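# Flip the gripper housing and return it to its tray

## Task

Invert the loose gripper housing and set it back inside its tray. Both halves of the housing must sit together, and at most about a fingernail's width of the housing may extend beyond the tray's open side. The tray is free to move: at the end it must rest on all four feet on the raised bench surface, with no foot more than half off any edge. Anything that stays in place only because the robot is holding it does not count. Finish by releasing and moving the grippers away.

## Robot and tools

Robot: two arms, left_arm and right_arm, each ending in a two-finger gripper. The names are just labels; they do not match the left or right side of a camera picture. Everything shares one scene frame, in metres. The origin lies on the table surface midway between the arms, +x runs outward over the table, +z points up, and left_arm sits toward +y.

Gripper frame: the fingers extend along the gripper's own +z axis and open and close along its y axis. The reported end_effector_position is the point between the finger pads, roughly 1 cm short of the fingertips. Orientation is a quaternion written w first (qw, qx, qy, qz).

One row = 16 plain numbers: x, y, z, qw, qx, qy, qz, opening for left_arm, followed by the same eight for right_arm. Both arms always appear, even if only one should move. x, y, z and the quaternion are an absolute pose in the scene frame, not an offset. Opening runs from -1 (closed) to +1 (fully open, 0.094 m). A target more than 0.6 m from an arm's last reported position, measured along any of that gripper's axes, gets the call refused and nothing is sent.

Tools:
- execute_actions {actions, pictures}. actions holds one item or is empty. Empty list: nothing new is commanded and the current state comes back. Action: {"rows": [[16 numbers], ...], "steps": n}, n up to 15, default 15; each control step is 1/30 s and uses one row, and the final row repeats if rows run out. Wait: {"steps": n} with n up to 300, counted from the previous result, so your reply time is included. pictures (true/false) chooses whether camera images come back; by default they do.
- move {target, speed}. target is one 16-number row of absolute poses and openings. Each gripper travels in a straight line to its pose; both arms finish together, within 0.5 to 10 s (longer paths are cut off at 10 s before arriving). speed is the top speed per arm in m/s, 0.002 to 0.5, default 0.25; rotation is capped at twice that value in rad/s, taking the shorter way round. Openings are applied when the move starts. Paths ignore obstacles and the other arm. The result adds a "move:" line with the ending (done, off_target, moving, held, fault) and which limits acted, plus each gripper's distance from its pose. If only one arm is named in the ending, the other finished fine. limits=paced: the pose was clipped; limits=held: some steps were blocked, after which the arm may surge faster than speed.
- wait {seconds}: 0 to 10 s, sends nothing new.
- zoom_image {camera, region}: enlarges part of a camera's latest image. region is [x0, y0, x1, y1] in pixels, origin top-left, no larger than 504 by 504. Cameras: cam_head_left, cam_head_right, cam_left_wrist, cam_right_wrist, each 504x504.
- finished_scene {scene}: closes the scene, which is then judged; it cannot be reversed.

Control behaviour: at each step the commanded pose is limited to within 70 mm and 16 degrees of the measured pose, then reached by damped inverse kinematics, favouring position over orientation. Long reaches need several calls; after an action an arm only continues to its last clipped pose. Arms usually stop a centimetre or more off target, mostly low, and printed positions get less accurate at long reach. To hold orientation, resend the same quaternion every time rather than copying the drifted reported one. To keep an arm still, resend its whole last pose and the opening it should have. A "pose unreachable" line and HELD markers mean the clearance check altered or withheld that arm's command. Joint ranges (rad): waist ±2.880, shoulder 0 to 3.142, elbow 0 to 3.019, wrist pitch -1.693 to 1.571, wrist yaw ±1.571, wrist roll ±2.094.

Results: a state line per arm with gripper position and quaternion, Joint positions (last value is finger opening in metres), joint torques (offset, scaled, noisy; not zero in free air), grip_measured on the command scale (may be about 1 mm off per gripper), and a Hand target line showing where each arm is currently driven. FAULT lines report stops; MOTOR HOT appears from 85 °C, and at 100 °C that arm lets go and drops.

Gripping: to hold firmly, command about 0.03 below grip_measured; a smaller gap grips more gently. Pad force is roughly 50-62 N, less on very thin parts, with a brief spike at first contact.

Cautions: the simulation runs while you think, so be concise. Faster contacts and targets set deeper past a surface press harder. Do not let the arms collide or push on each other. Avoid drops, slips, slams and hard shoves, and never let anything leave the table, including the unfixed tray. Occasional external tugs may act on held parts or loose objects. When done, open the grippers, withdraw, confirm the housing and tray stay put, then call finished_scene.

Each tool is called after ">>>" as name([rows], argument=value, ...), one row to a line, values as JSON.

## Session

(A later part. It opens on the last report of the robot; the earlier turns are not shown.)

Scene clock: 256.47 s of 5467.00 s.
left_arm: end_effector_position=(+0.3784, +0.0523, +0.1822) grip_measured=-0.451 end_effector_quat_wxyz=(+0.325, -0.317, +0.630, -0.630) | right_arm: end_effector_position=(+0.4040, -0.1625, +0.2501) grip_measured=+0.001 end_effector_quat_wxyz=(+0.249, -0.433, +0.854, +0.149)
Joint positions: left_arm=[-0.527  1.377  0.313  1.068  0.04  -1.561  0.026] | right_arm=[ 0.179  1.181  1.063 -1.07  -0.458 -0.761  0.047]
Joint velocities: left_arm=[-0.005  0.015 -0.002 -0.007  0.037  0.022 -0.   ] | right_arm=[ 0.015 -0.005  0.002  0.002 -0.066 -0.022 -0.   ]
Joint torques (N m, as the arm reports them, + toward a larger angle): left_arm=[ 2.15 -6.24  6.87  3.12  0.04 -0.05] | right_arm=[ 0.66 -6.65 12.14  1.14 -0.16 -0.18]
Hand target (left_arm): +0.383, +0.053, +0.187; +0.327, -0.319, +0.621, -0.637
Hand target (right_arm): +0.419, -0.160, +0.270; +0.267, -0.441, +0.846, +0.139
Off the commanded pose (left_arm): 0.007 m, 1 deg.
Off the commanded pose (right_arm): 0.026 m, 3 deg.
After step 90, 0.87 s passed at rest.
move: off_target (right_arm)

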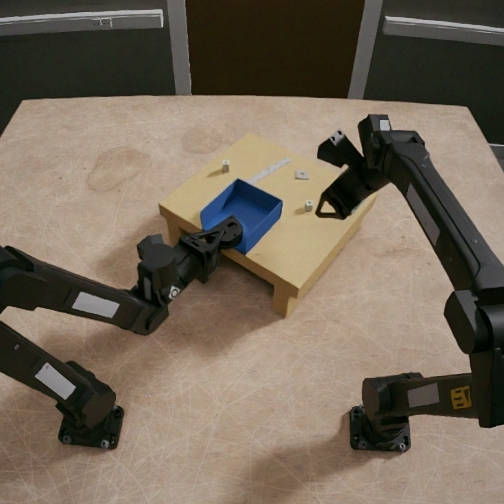

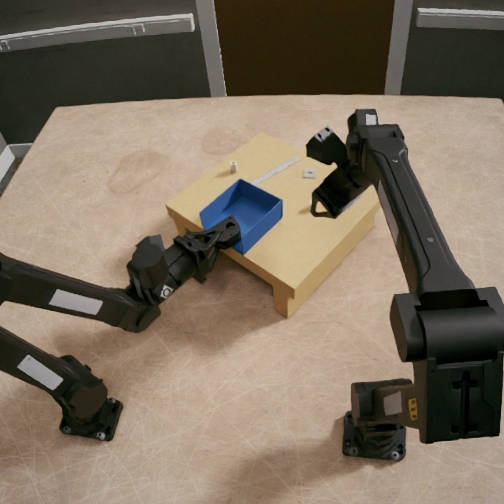

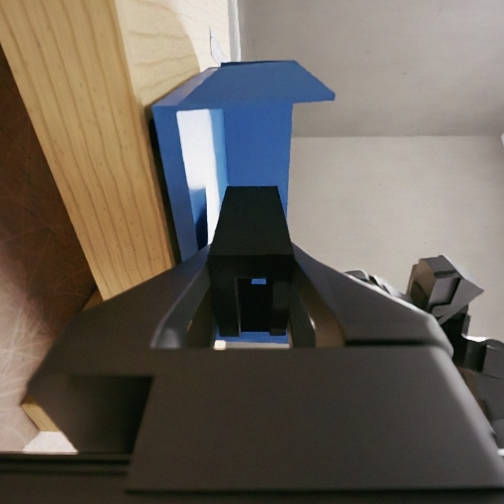

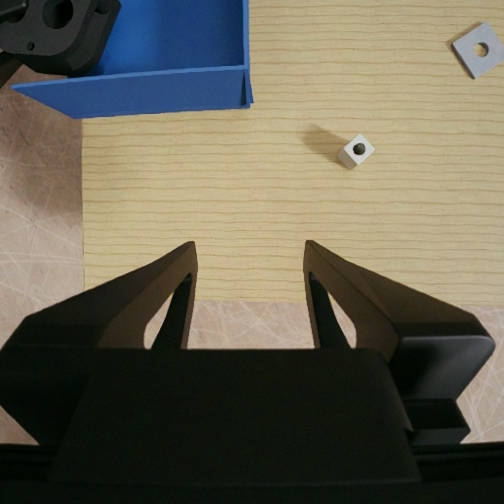

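>>> move(target=[0.379,0.054,0.177,0.325,-0.320,0.627,-0.632,-0.52,0.42,-0.16,0.27,0.267,-0.441,0.846,0.139,0], speed=0.01)

Scene clock: 260.70 s of 5467.00 s.
left_arm: end_effector_position=(+0.3781, +0.0524, +0.1764) grip_measured=-0.451 end_effector_quat_wxyz=(+0.324, -0.318, +0.632, -0.628) | right_arm: end_effector_position=(+0.4040, -0.1625, +0.2501) grip_measured=+0.001 end_effector_quat_wxyz=(+0.249, -0.433, +0.854, +0.149)
Joint positions: left_arm=[-0.527  1.398  0.309  1.087  0.04  -1.561  0.026] | right_arm=[ 0.179  1.181  1.063 -1.07  -0.458 -0.761  0.047]
Joint velocities: left_arm=[-0.005 -0.005  0.002  0.017 -0.081 -0.007  0.   ] | right_arm=[ 0.005 -0.005 -0.027 -0.002 -0.037  0.066 -0.   ]
Joint torques (N m, as the arm reports them, + toward a larger angle): left_arm=[ 1.65 -6.23  5.84  3.1  -0.07 -0.02] | right_arm=[ 0.71 -6.71 12.15  1.16 -0.16 -0.18]
Hand target (left_arm): +0.379, +0.054, +0.177; +0.325, -0.320, +0.627, -0.632
Hand target (right_arm): +0.419, -0.160, +0.270; +0.267, -0.441, +0.846, +0.139
Off the commanded pose (left_arm): 0.002 m, 1 deg.
Off the commanded pose (right_arm): 0.026 m, 3 deg.
move: off_target (right_arm)

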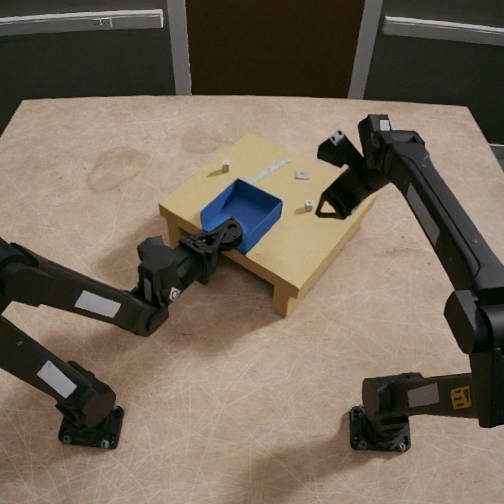

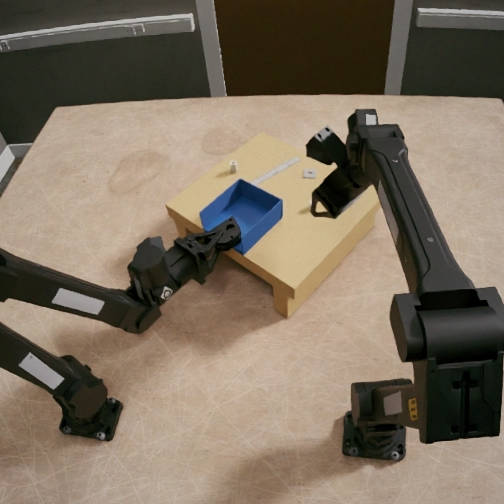

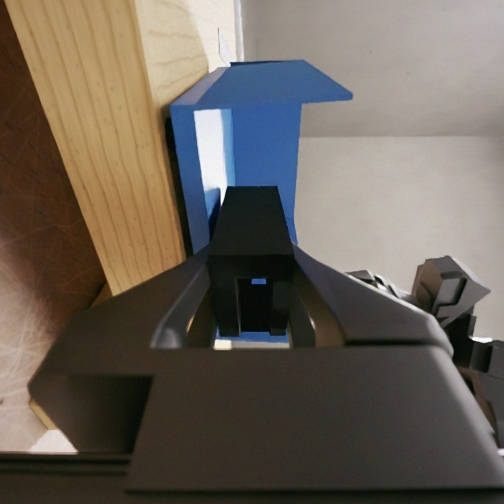

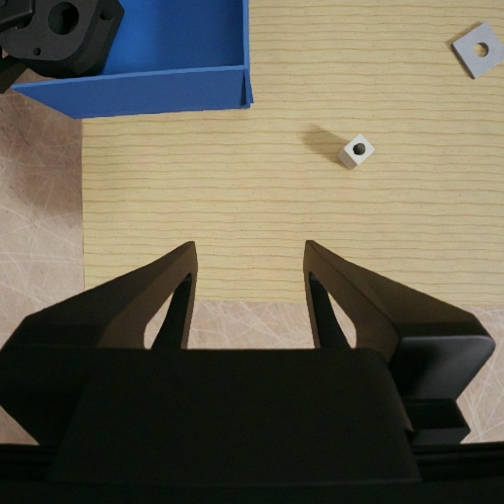

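>>> move(target=[0.379,0.054,0.174,0.325,-0.320,0.627,-0.632,-0.52,0.42,-0.16,0.27,0.267,-0.441,0.846,0.139,0], speed=0.01)

>>> move(target=[0.379,0.054,0.174,0.325,-0.320,0.627,-0.632,-0.3,0.42,-0.16,0.27,0.267,-0.441,0.846,0.139,0], speed=0.01)

Scene clock: 267.77 s of 5467.00 s.
left_arm: end_effector_position=(+0.3779, +0.0526, +0.1736) grip_measured=-0.451 end_effector_quat_wxyz=(+0.324, -0.318, +0.632, -0.628) | right_arm: end_effector_position=(+0.4040, -0.1625, +0.2501) grip_measured=+0.001 end_effector_quat_wxyz=(+0.249, -0.433, +0.854, +0.149)
Joint positions: left_arm=[-0.527  1.412  0.307  1.104  0.04  -1.561  0.026] | right_arm=[ 0.179  1.181  1.063 -1.07  -0.458 -0.761  0.047]
Joint velocities: left_arm=[ 0.005 -0.005 -0.007  0.007 -0.037  0.066 -0.   ] | right_arm=[-0.015 -0.005  0.002 -0.007 -0.022 -0.007 -0.001]
Joint torques (N m, as the arm reports them, + toward a larger angle): left_arm=[ 1.56 -6.27  5.85  3.15 -0.06 -0.01] | right_arm=[ 0.65 -6.69 12.14  1.13 -0.16 -0.18]
Hand target (left_arm): +0.379, +0.054, +0.174; +0.325, -0.320, +0.627, -0.632
Hand target (right_arm): +0.419, -0.160, +0.270; +0.267, -0.441, +0.846, +0.139
Off the commanded pose (left_arm): 0.002 m, 1 deg.
Off the commanded pose (right_arm): 0.026 m, 3 deg.
After step 90, 1.30 s passed at rest.
move: off_target (right_arm)

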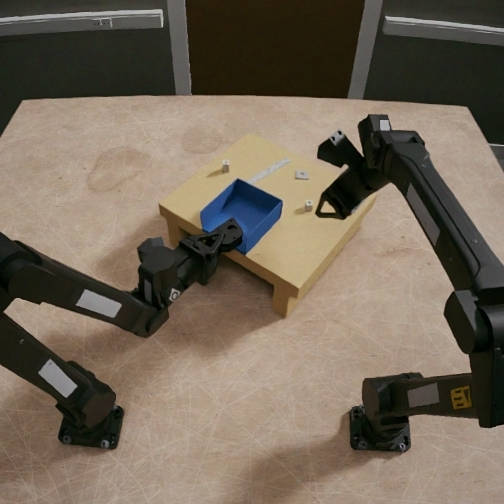

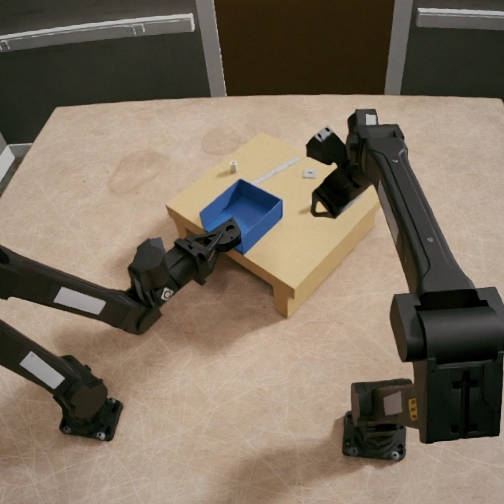

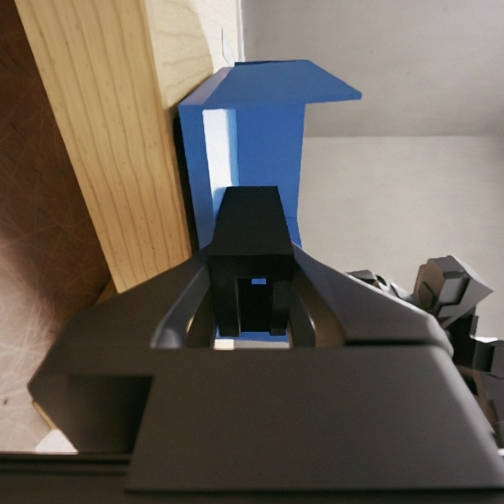

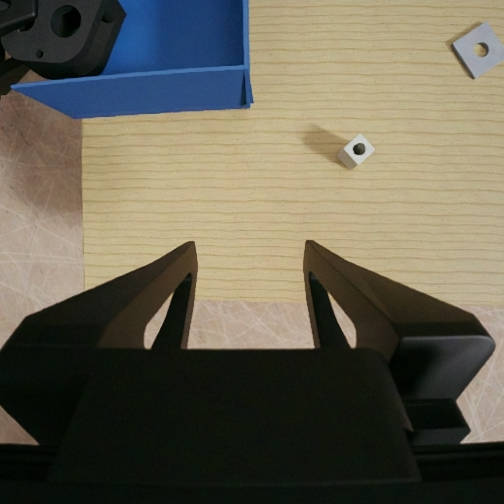

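Scene clock: 270.53 s of 5467.00 s.
left_arm: end_effector_position=(+0.3779, +0.0526, +0.1736) grip_measured=-0.302 end_effector_quat_wxyz=(+0.324, -0.318, +0.632, -0.628) | right_arm: end_effector_position=(+0.4040, -0.1625, +0.2501) grip_measured=+0.001 end_effector_quat_wxyz=(+0.249, -0.433, +0.854, +0.149)
Joint positions: left_arm=[-0.527  1.412  0.307  1.104  0.04  -1.561  0.033] | right_arm=[ 0.179  1.181  1.063 -1.07  -0.458 -0.761  0.047]
Joint velocities: left_arm=[-0.005  0.005 -0.007 -0.007 -0.022 -0.007 -0.   ] | right_arm=[-0.005 -0.005 -0.007  0.002 -0.022  0.095 -0.   ]
Joint torques (N m, as the arm reports them, + toward a larger angle): left_arm=[ 1.51 -6.37  5.8   3.12 -0.07 -0.02] | right_arm=[ 0.75 -6.7  12.15  1.15 -0.16 -0.17]
Hand target (left_arm): +0.379, +0.054, +0.174; +0.325, -0.320, +0.627, -0.632
Hand target (right_arm): +0.419, -0.160, +0.270; +0.267, -0.441, +0.846, +0.139
Off the commanded pose (left_arm): 0.002 m, 1 deg.
Off the commanded pose (right_arm): 0.026 m, 3 deg.
move: off_target (right_arm)

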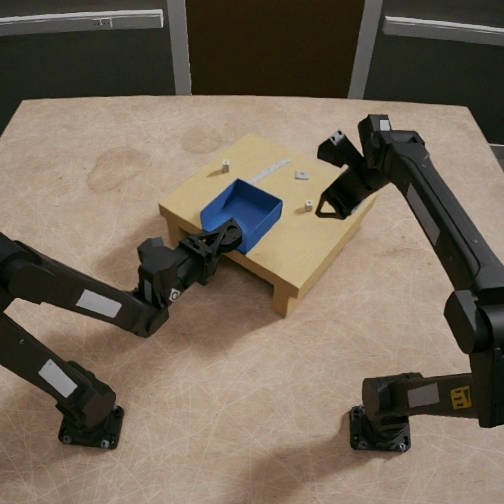

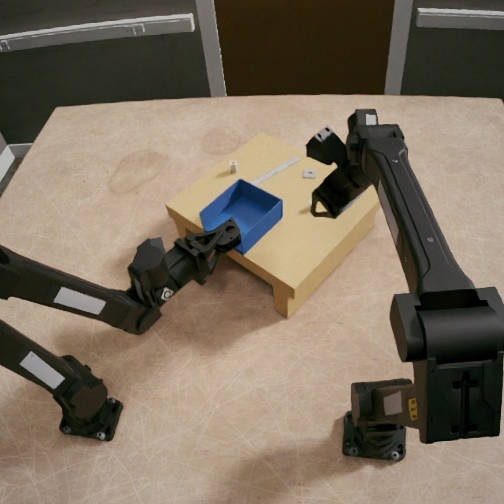

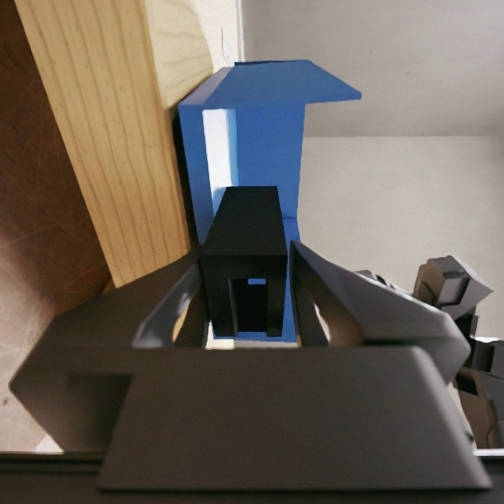

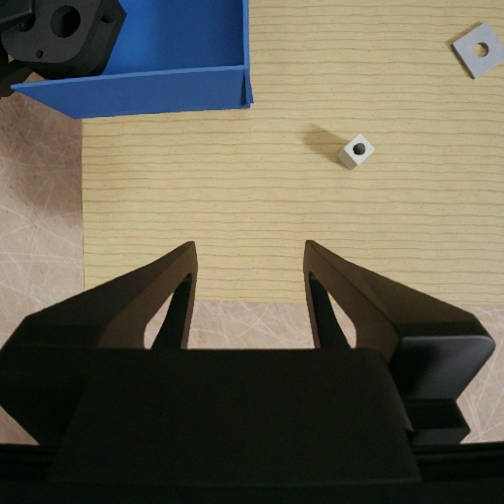

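>>> move(target=[0.379,0.054,0.174,0.325,-0.320,0.627,-0.632,-0.18,0.42,-0.16,0.27,0.267,-0.441,0.846,0.139,0], speed=0.02)

Scene clock: 273.80 s of 5467.00 s.
left_arm: end_effector_position=(+0.3779, +0.0526, +0.1736) grip_measured=-0.182 end_effector_quat_wxyz=(+0.324, -0.318, +0.632, -0.628) | right_arm: end_effector_position=(+0.4040, -0.1625, +0.2501) grip_measured=+0.001 end_effector_quat_wxyz=(+0.249, -0.433, +0.854, +0.149)
Joint positions: left_arm=[-0.527  1.412  0.307  1.104  0.04  -1.561  0.038] | right_arm=[ 0.179  1.181  1.063 -1.07  -0.458 -0.761  0.047]
Joint velocities: left_arm=[-0.005 -0.024  0.017  0.002 -0.022 -0.022 -0.001] | right_arm=[-0.015 -0.005  0.007  0.012  0.022  0.007  0.   ]
Joint torques (N m, as the arm reports them, + toward a larger angle): left_arm=[ 1.73 -6.35  5.77  3.13 -0.06 -0.01] | right_arm=[ 0.72 -6.63 12.15  1.12 -0.15 -0.18]
Hand target (left_arm): +0.379, +0.054, +0.174; +0.325, -0.320, +0.627, -0.632
Hand target (right_arm): +0.419, -0.160, +0.270; +0.267, -0.441, +0.846, +0.139
Off the commanded pose (left_arm): 0.002 m, 1 deg.
Off the commanded pose (right_arm): 0.026 m, 3 deg.
move: off_target (right_arm)

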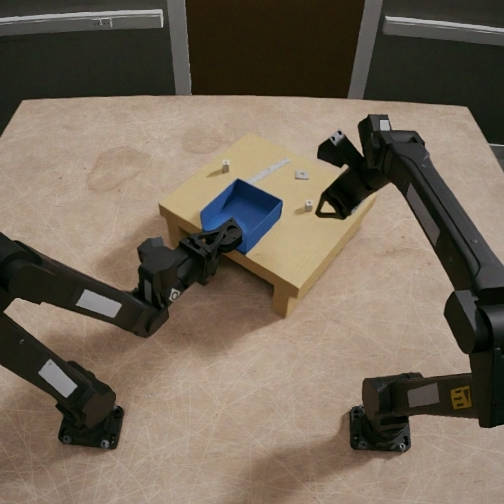

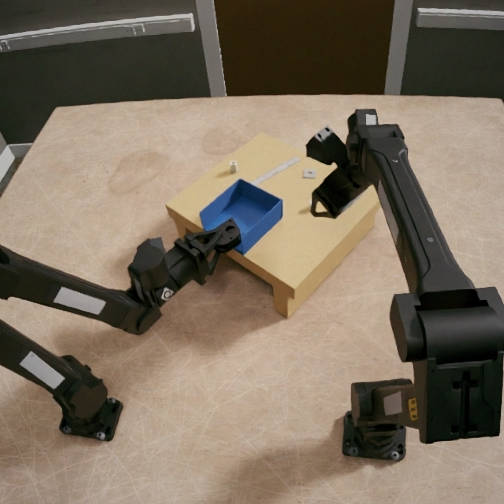

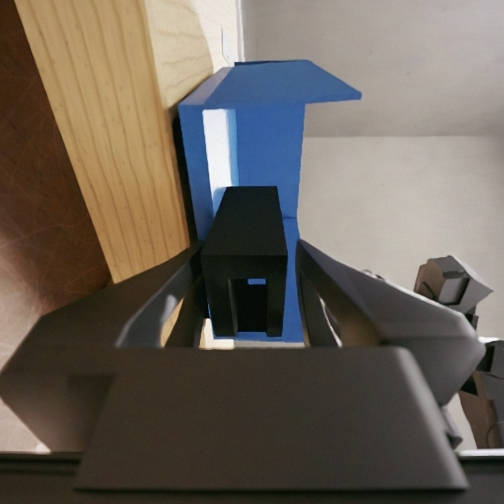

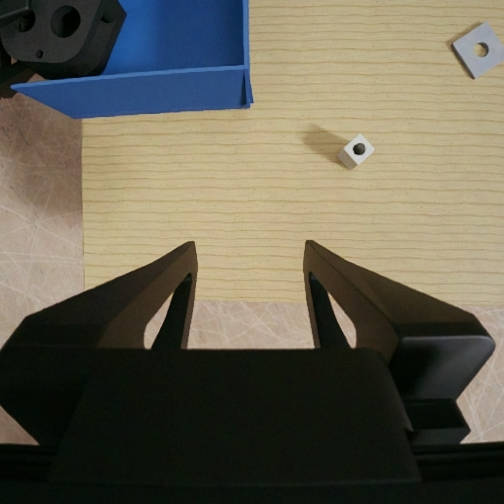

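>>> move(target=[0.342,0.079,0.173,0.325,-0.320,0.627,-0.632,-0.18,0.42,-0.16,0.27,0.267,-0.441,0.846,0.139,0], speed=0.03)

>>> move(target=[0.352,0.072,0.19,0.325,-0.320,0.627,-0.632,-0.4,0.42,-0.16,0.27,0.267,-0.441,0.846,0.139,0], speed=0.02)

Scene clock: 281.13 s of 5467.00 s.
left_arm: end_effector_position=(+0.3412, +0.0770, +0.1654) grip_measured=-0.182 end_effector_quat_wxyz=(+0.321, -0.321, +0.637, -0.623) | right_arm: end_effector_position=(+0.4040, -0.1625, +0.2501) grip_measured=+0.001 end_effector_quat_wxyz=(+0.249, -0.433, +0.854, +0.149)
Joint positions: left_arm=[-0.527  1.312  0.19   1.104  0.04  -1.561  0.038] | right_arm=[ 0.179  1.181  1.063 -1.07  -0.458 -0.761  0.047]
Joint velocities: left_arm=[-0.015 -0.005 -0.007 -0.007 -0.081 -0.037  0.   ] | right_arm=[-0.005 -0.005 -0.007 -0.002 -0.095  0.022 -0.001]
Joint torques (N m, as the arm reports them, + toward a larger angle): left_arm=[ 1.62 -6.28  5.76  3.03 -0.04 -0.02] | right_arm=[ 0.56 -6.67 12.13  1.13 -0.16 -0.18]
Hand target (left_arm): +0.342, +0.079, +0.173; +0.325, -0.320, +0.627, -0.632
Hand target (right_arm): +0.419, -0.160, +0.270; +0.267, -0.441, +0.846, +0.139
Off the commanded pose (left_arm): 0.008 m, 2 deg.
Off the commanded pose (right_arm): 0.026 m, 3 deg.
After step 90, 2.60 s passed at rest.
move: off_target (right_arm)

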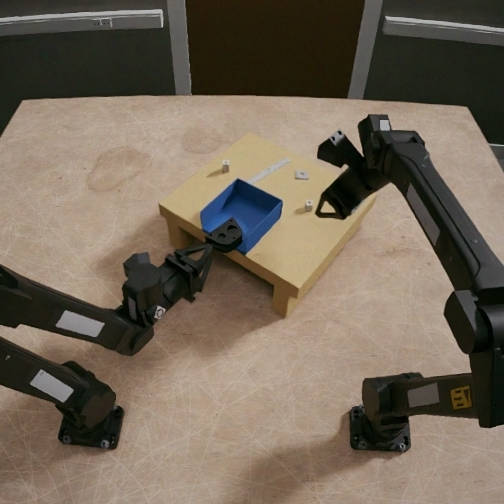

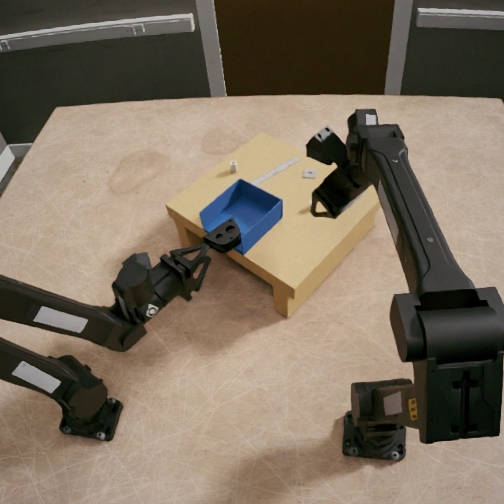

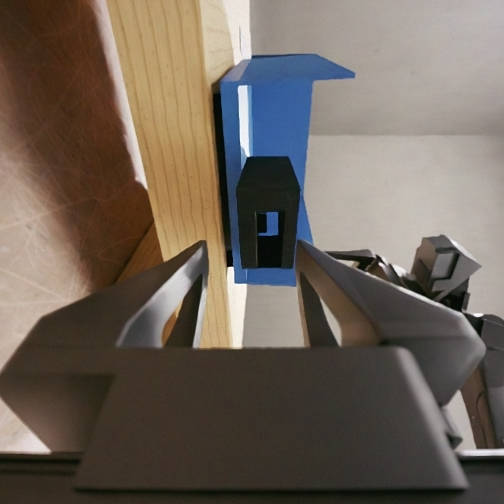

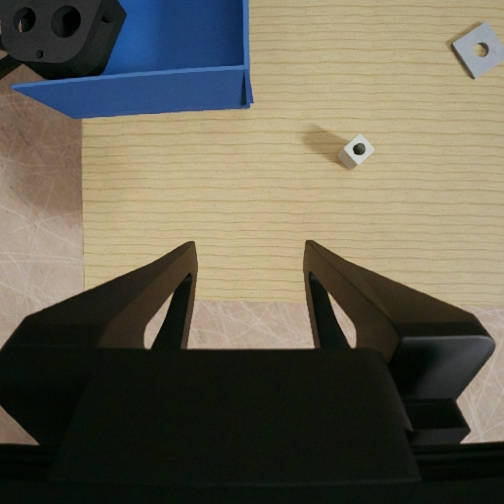

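Scene clock: 282.77 s of 5467.00 s.
left_arm: end_effector_position=(+0.3420, +0.0765, +0.1759) grip_measured=-0.398 end_effector_quat_wxyz=(+0.321, -0.321, +0.638, -0.622) | right_arm: end_effector_position=(+0.4040, -0.1625, +0.2501) grip_measured=+0.001 end_effector_quat_wxyz=(+0.249, -0.433, +0.854, +0.149)
Joint positions: left_arm=[-0.527  1.245  0.202  1.024  0.04  -1.561  0.028] | right_arm=[ 0.179  1.181  1.063 -1.07  -0.458 -0.761  0.047]
Joint velocities: left_arm=[ 0.015 -0.005 -0.007  0.007  0.022  0.022 -0.001] | right_arm=[-0.005 -0.015 -0.002 -0.007 -0.007 -0.007 -0.   ]
Joint torques (N m, as the arm reports them, + toward a larger angle): left_arm=[ 1.64 -5.59  9.11  1.7  -0.02 -0.02] | right_arm=[ 0.74 -6.6  12.14  1.14 -0.16 -0.18]
Hand target (left_arm): +0.351, +0.073, +0.191; +0.325, -0.320, +0.627, -0.632
Hand target (right_arm): +0.419, -0.160, +0.270; +0.267, -0.441, +0.846, +0.139
Off the commanded pose (left_arm): 0.018 m, 2 deg.
Off the commanded pose (right_arm): 0.026 m, 3 deg.
move: off_target (left_arm, right_arm)

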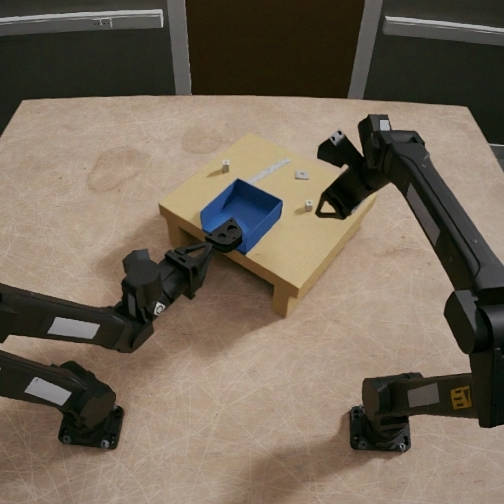

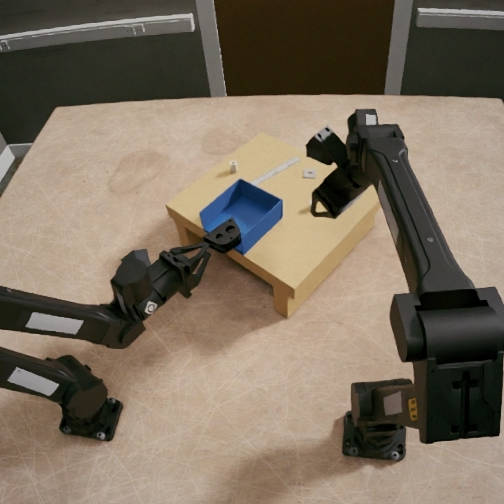

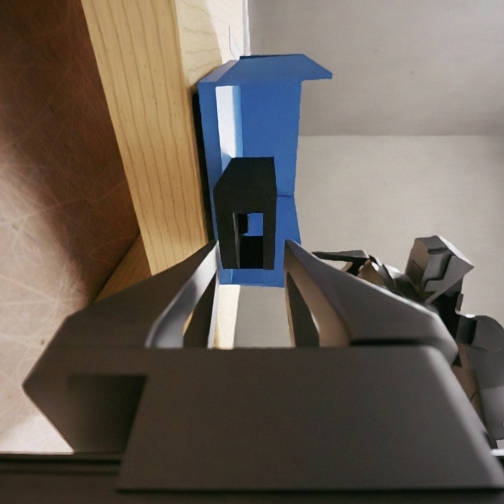

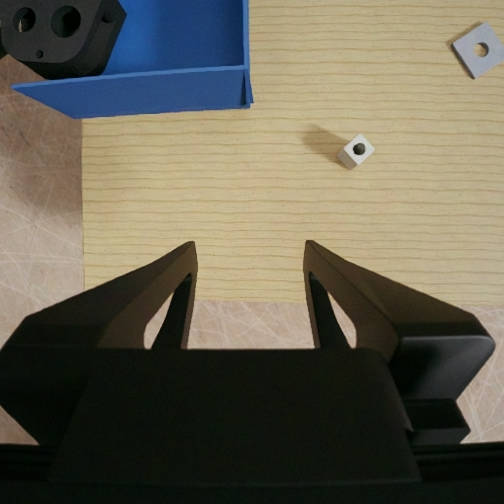

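>>> move(target=[0.359,0.090,0.198,0.325,-0.320,0.627,-0.632,-0.4,0.42,-0.16,0.27,0.267,-0.441,0.846,0.139,0], speed=0.02)

Scene clock: 288.27 s of 5467.00 s.
left_arm: end_effector_position=(+0.3486, +0.0931, +0.1832) grip_measured=-0.398 end_effector_quat_wxyz=(+0.320, -0.321, +0.638, -0.623) | right_arm: end_effector_position=(+0.4040, -0.1625, +0.2501) grip_measured=+0.001 end_effector_quat_wxyz=(+0.249, -0.433, +0.854, +0.149)
Joint positions: left_arm=[-0.449  1.191  0.202  0.969  0.119 -1.561  0.028] | right_arm=[ 0.179  1.181  1.063 -1.07  -0.458 -0.761  0.047]
Joint velocities: left_arm=[-0.005  0.005 -0.007 -0.022  0.051 -0.037 -0.   ] | right_arm=[-0.005 -0.015  0.002  0.002  0.095  0.022 -0.001]
Joint torques (N m, as the arm reports them, + toward a larger angle): left_arm=[ 1.96 -5.37  9.43  1.78  0.04 -0.01] | right_arm=[ 0.66 -6.68 12.15  1.17 -0.16 -0.18]
Hand target (left_arm): +0.358, +0.091, +0.199; +0.325, -0.319, +0.627, -0.632
Hand target (right_arm): +0.419, -0.160, +0.270; +0.267, -0.441, +0.846, +0.139
Off the commanded pose (left_arm): 0.018 m, 2 deg.
Off the commanded pose (right_arm): 0.026 m, 3 deg.
After step 90, 0.73 s passed at rest.
move: off_target (left_arm, right_arm)

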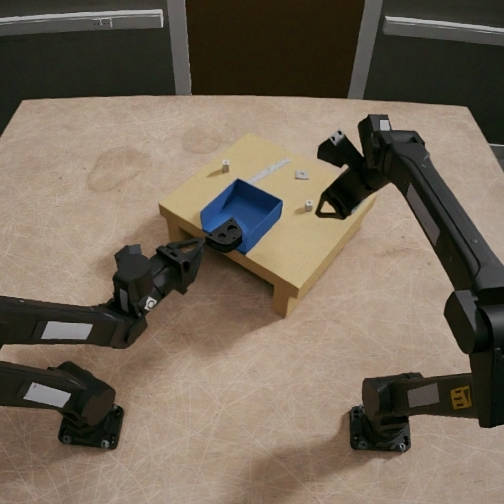

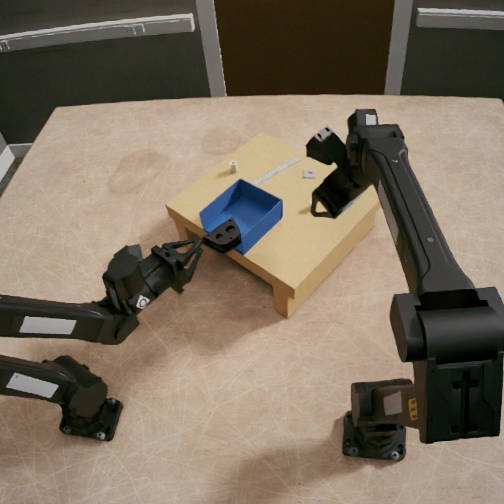

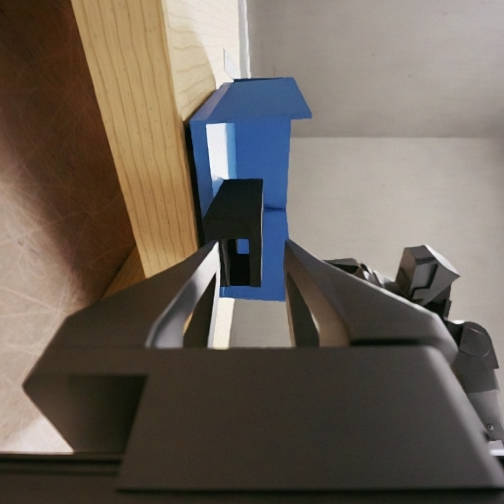

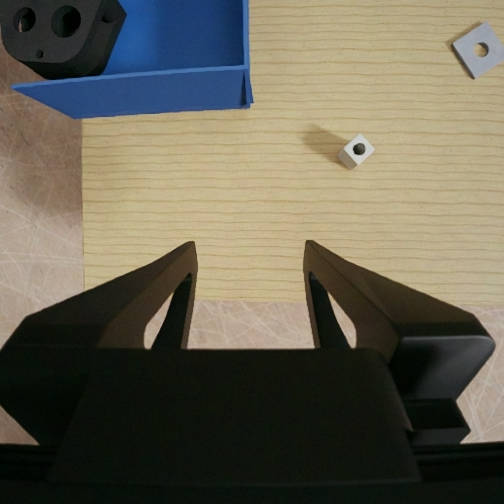

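>>> move(target=[0.366,0.0765,0.198,0.325,-0.320,0.627,-0.632,-0.4,0.42,-0.16,0.27,0.267,-0.441,0.846,0.139,0], speed=0.02)

>>> zoom_image(camera="cam_left_wrist", region=[150,150,330,330])

Scene clock: 297.57 s of 5467.00 s.
left_arm: end_effector_position=(+0.3572, +0.0855, +0.1850) grip_measured=-0.398 end_effector_quat_wxyz=(+0.323, -0.325, +0.636, -0.621) | right_arm: end_effector_position=(+0.4040, -0.1625, +0.2501) grip_measured=+0.001 end_effector_quat_wxyz=(+0.249, -0.433, +0.854, +0.149)
Joint positions: left_arm=[-0.468  1.22   0.231  0.968  0.089 -1.561  0.028] | right_arm=[ 0.179  1.181  1.063 -1.07  -0.458 -0.761  0.047]
Joint velocities: left_arm=[-0.024  0.005 -0.002 -0.017  0.007 -0.007  0.001] | right_arm=[-0.015 -0.024 -0.007  0.007 -0.007 -0.007  0.   ]
Joint torques (N m, as the arm reports them, + toward a larger angle): left_arm=[ 0.54 -4.29  9.63  2.56 -0.16 -0.03] | right_arm=[ 0.71 -6.65 12.16  1.15 -0.16 -0.18]
Hand target (left_arm): +0.365, +0.077, +0.198; +0.325, -0.320, +0.627, -0.632
Hand target (right_arm): +0.419, -0.160, +0.270; +0.267, -0.441, +0.846, +0.139
Off the commanded pose (left_arm): 0.018 m, 2 deg.
Off the commanded pose (right_arm): 0.026 m, 3 deg.
After step 90, 4.63 s passed at rest.
move: off_target (left_arm, right_arm)

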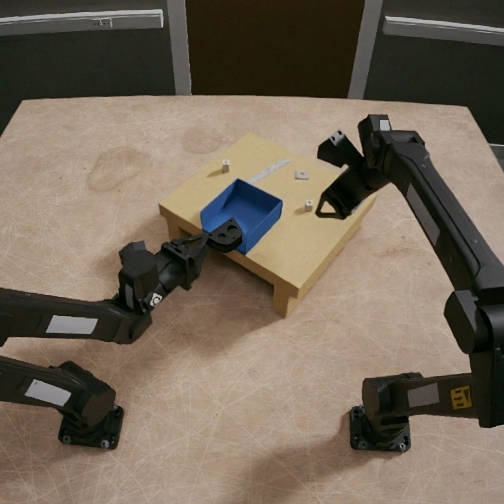

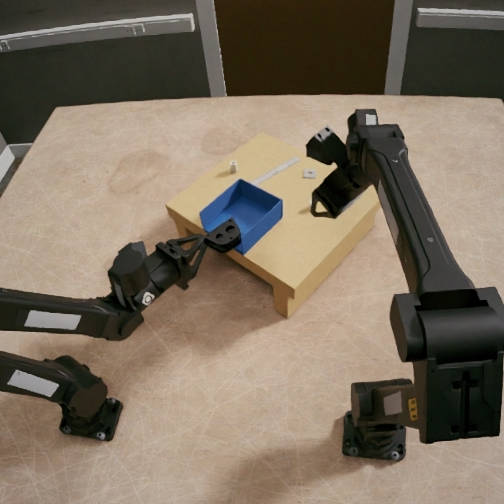

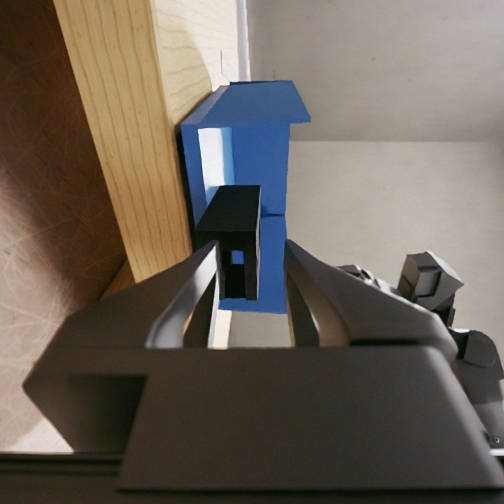

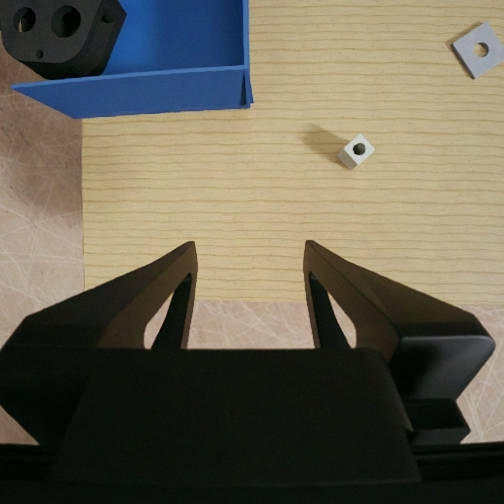

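Region (150, 150, 330, 330) of cam_left_wrist's 504x504 image, scaled by 2.800, with more detail than that image has.

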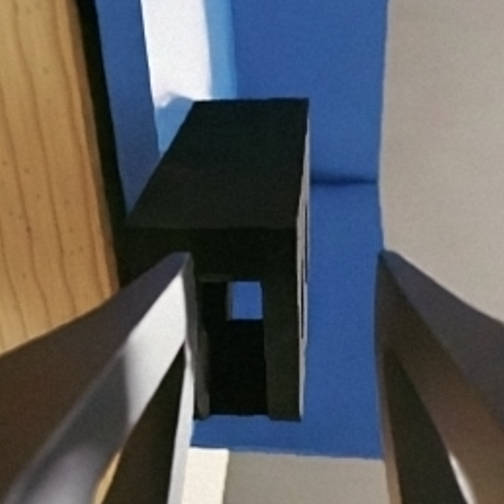

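>>> move(target=[0.384,0.059,0.197,0.325,-0.320,0.627,-0.632,-0.4,0.42,-0.16,0.27,0.267,-0.441,0.846,0.139,0], speed=0.015)

Scene clock: 302.47 s of 5467.00 s.
left_arm: end_effector_position=(+0.3753, +0.0686, +0.1811) grip_measured=-0.398 end_effector_quat_wxyz=(+0.321, -0.327, +0.640, -0.616) | right_arm: end_effector_position=(+0.4040, -0.1625, +0.2501) grip_measured=+0.001 end_effector_quat_wxyz=(+0.249, -0.433, +0.854, +0.149)
Joint positions: left_arm=[-0.488  1.304  0.291  0.978  0.069 -1.561  0.028] | right_arm=[ 0.179  1.181  1.063 -1.07  -0.458 -0.761  0.047]
Joint velocities: left_arm=[-0.005 -0.005  0.017  0.007 -0.051 -0.007  0.   ] | right_arm=[ 0.005 -0.015 -0.007 -0.007  0.051 -0.037  0.   ]
Joint torques (N m, as the arm reports them, + toward a larger angle): left_arm=[ 0.52 -5.41  9.35  3.06 -0.17 -0.03] | right_arm=[ 0.68 -6.65 12.15  1.15 -0.15 -0.18]
Hand target (left_arm): +0.383, +0.060, +0.197; +0.324, -0.320, +0.627, -0.632
Hand target (right_arm): +0.419, -0.160, +0.270; +0.267, -0.441, +0.846, +0.139
Off the commanded pose (left_arm): 0.020 m, 3 deg.
Off the commanded pose (right_arm): 0.026 m, 3 deg.
move: off_target (left_arm, right_arm)

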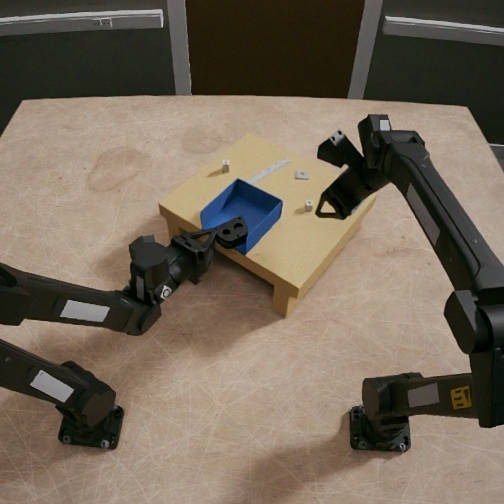

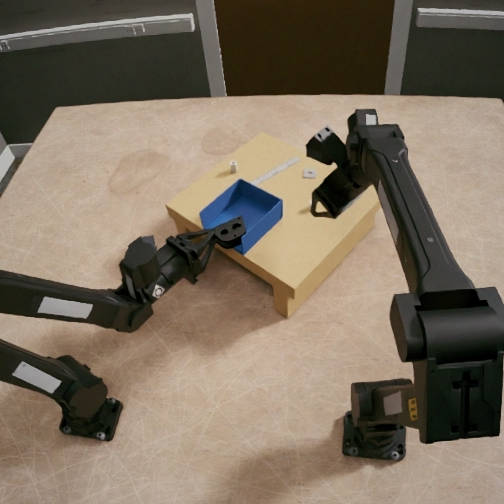

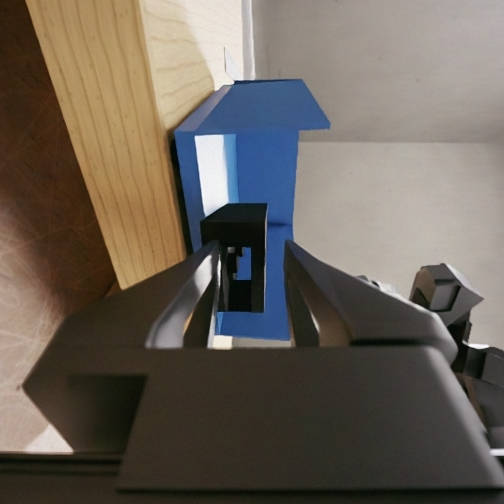

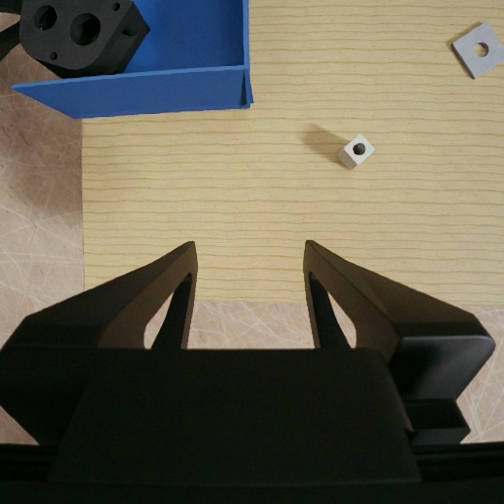

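>>> move(target=[0.364,0.058,0.186,0.322,-0.325,0.637,-0.620,-0.4,0.42,-0.16,0.27,0.267,-0.441,0.846,0.139,0], speed=0.015)

Scene clock: 305.90 s of 5467.00 s.
left_arm: end_effector_position=(+0.3666, +0.0598, +0.1836) grip_measured=-0.398 end_effector_quat_wxyz=(+0.324, -0.327, +0.638, -0.617) | right_arm: end_effector_position=(+0.4040, -0.1625, +0.2501) grip_measured=+0.001 end_effector_quat_wxyz=(+0.249, -0.433, +0.854, +0.149)
Joint positions: left_arm=[-0.537  1.292  0.285  0.978  0.016 -1.561  0.028] | right_arm=[ 0.179  1.181  1.063 -1.07  -0.458 -0.761  0.047]
Joint velocities: left_arm=[ 0.005 -0.005 -0.007  0.017 -0.007 -0.022 -0.001] | right_arm=[ 0.005  0.005  0.007  0.007 -0.022  0.022  0.   ]
Joint torques (N m, as the arm reports them, + toward a larger angle): left_arm=[ 0.4  -7.11  6.48  2.1  -0.17  0.03] | right_arm=[ 0.66 -6.72 12.15  1.13 -0.16 -0.17]
Hand target (left_arm): +0.364, +0.058, +0.186; +0.322, -0.325, +0.637, -0.620
Hand target (right_arm): +0.419, -0.160, +0.270; +0.267, -0.441, +0.846, +0.139
Off the commanded pose (left_arm): 0.004 m, 0 deg.
Off the commanded pose (right_arm): 0.026 m, 3 deg.
move: off_target (right_arm)

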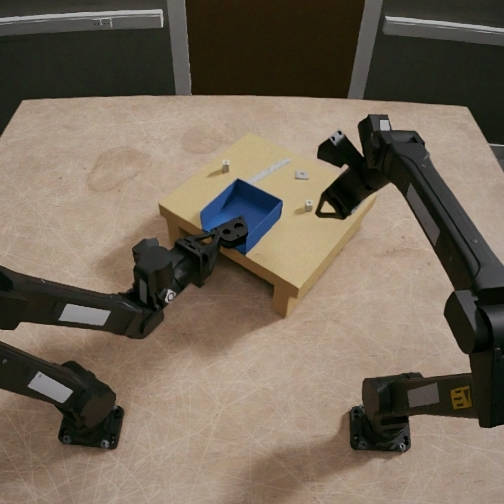

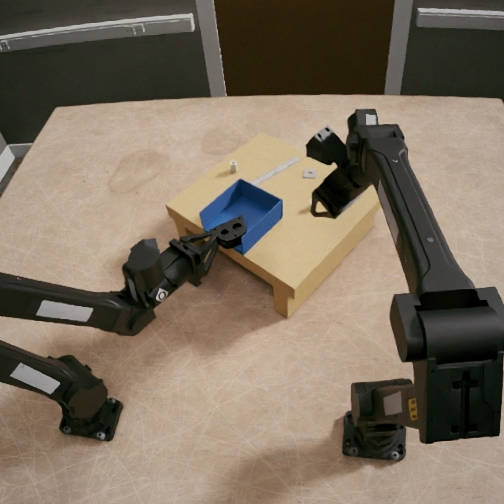

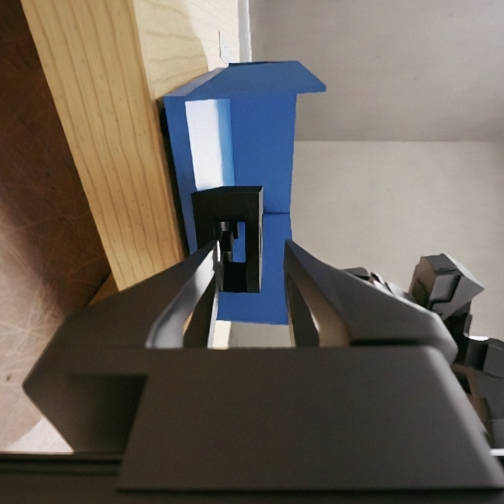

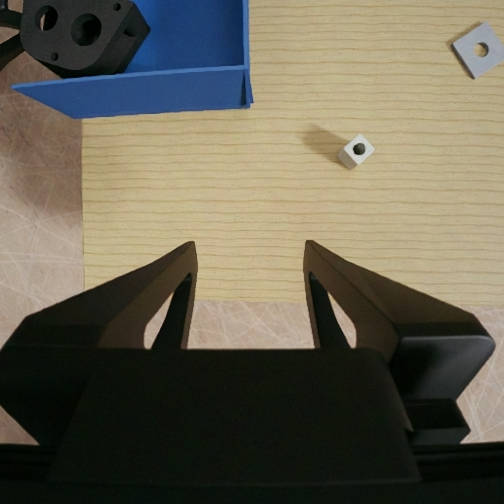

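>>> move(target=[0.393,0.037,0.198,0.325,-0.320,0.627,-0.632,-0.4,0.42,-0.16,0.27,0.267,-0.441,0.846,0.139,0], speed=0.015)

Scene clock: 311.97 s of 5467.00 s.
left_arm: end_effector_position=(+0.3848, +0.0472, +0.1829) grip_measured=-0.398 end_effector_quat_wxyz=(+0.322, -0.328, +0.640, -0.616) | right_arm: end_effector_position=(+0.4040, -0.1625, +0.2501) grip_measured=+0.001 end_effector_quat_wxyz=(+0.249, -0.433, +0.854, +0.149)
Joint positions: left_arm=[-0.537  1.354  0.342  0.978  0.017 -1.561  0.028] | right_arm=[ 0.179  1.181  1.063 -1.07  -0.458 -0.761  0.047]
Joint velocities: left_arm=[-0.015 -0.005 -0.002 -0.007 -0.037  0.022 -0.001] | right_arm=[-0.015 -0.005 -0.007 -0.007 -0.037  0.007 -0.   ]
Joint torques (N m, as the arm reports them, + toward a larger angle): left_arm=[ 0.68 -6.18  9.43  3.12  0.04 -0.02] | right_arm=[ 0.65 -6.72 12.14  1.16 -0.16 -0.18]
Hand target (left_arm): +0.392, +0.038, +0.198; +0.325, -0.320, +0.627, -0.632
Hand target (right_arm): +0.419, -0.160, +0.270; +0.267, -0.441, +0.846, +0.139
Off the commanded pose (left_arm): 0.020 m, 3 deg.
Off the commanded pose (right_arm): 0.026 m, 3 deg.
After step 90, 0.33 s passed at rest.
move: off_target (left_arm, right_arm)

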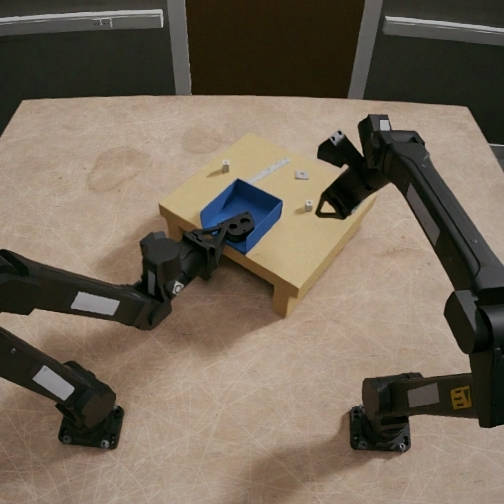

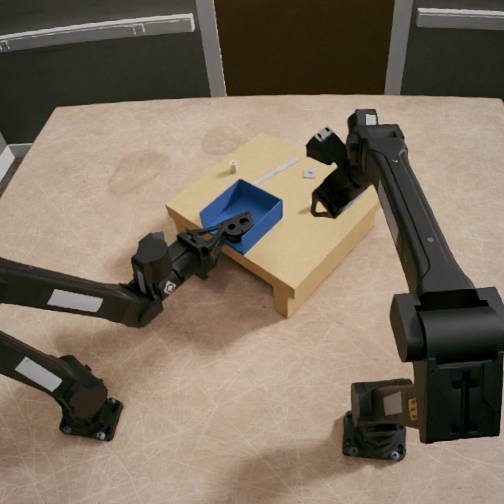

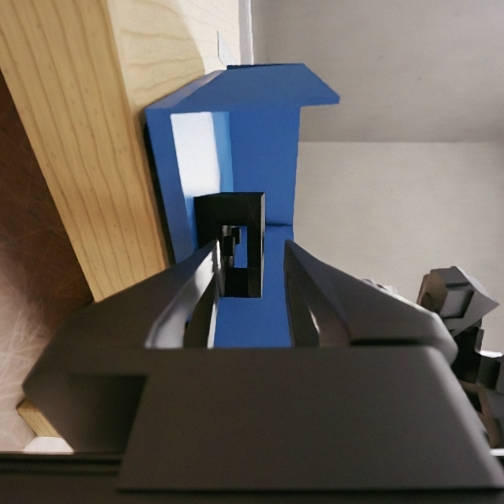

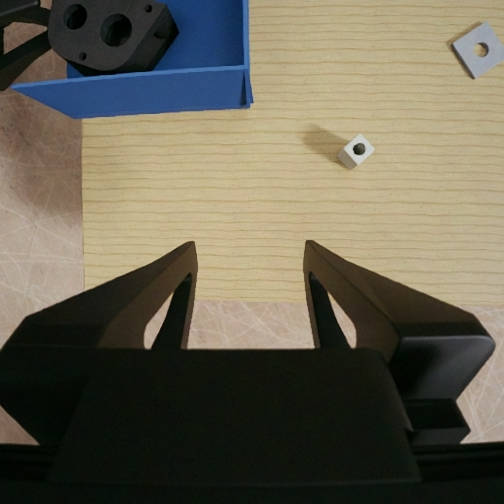

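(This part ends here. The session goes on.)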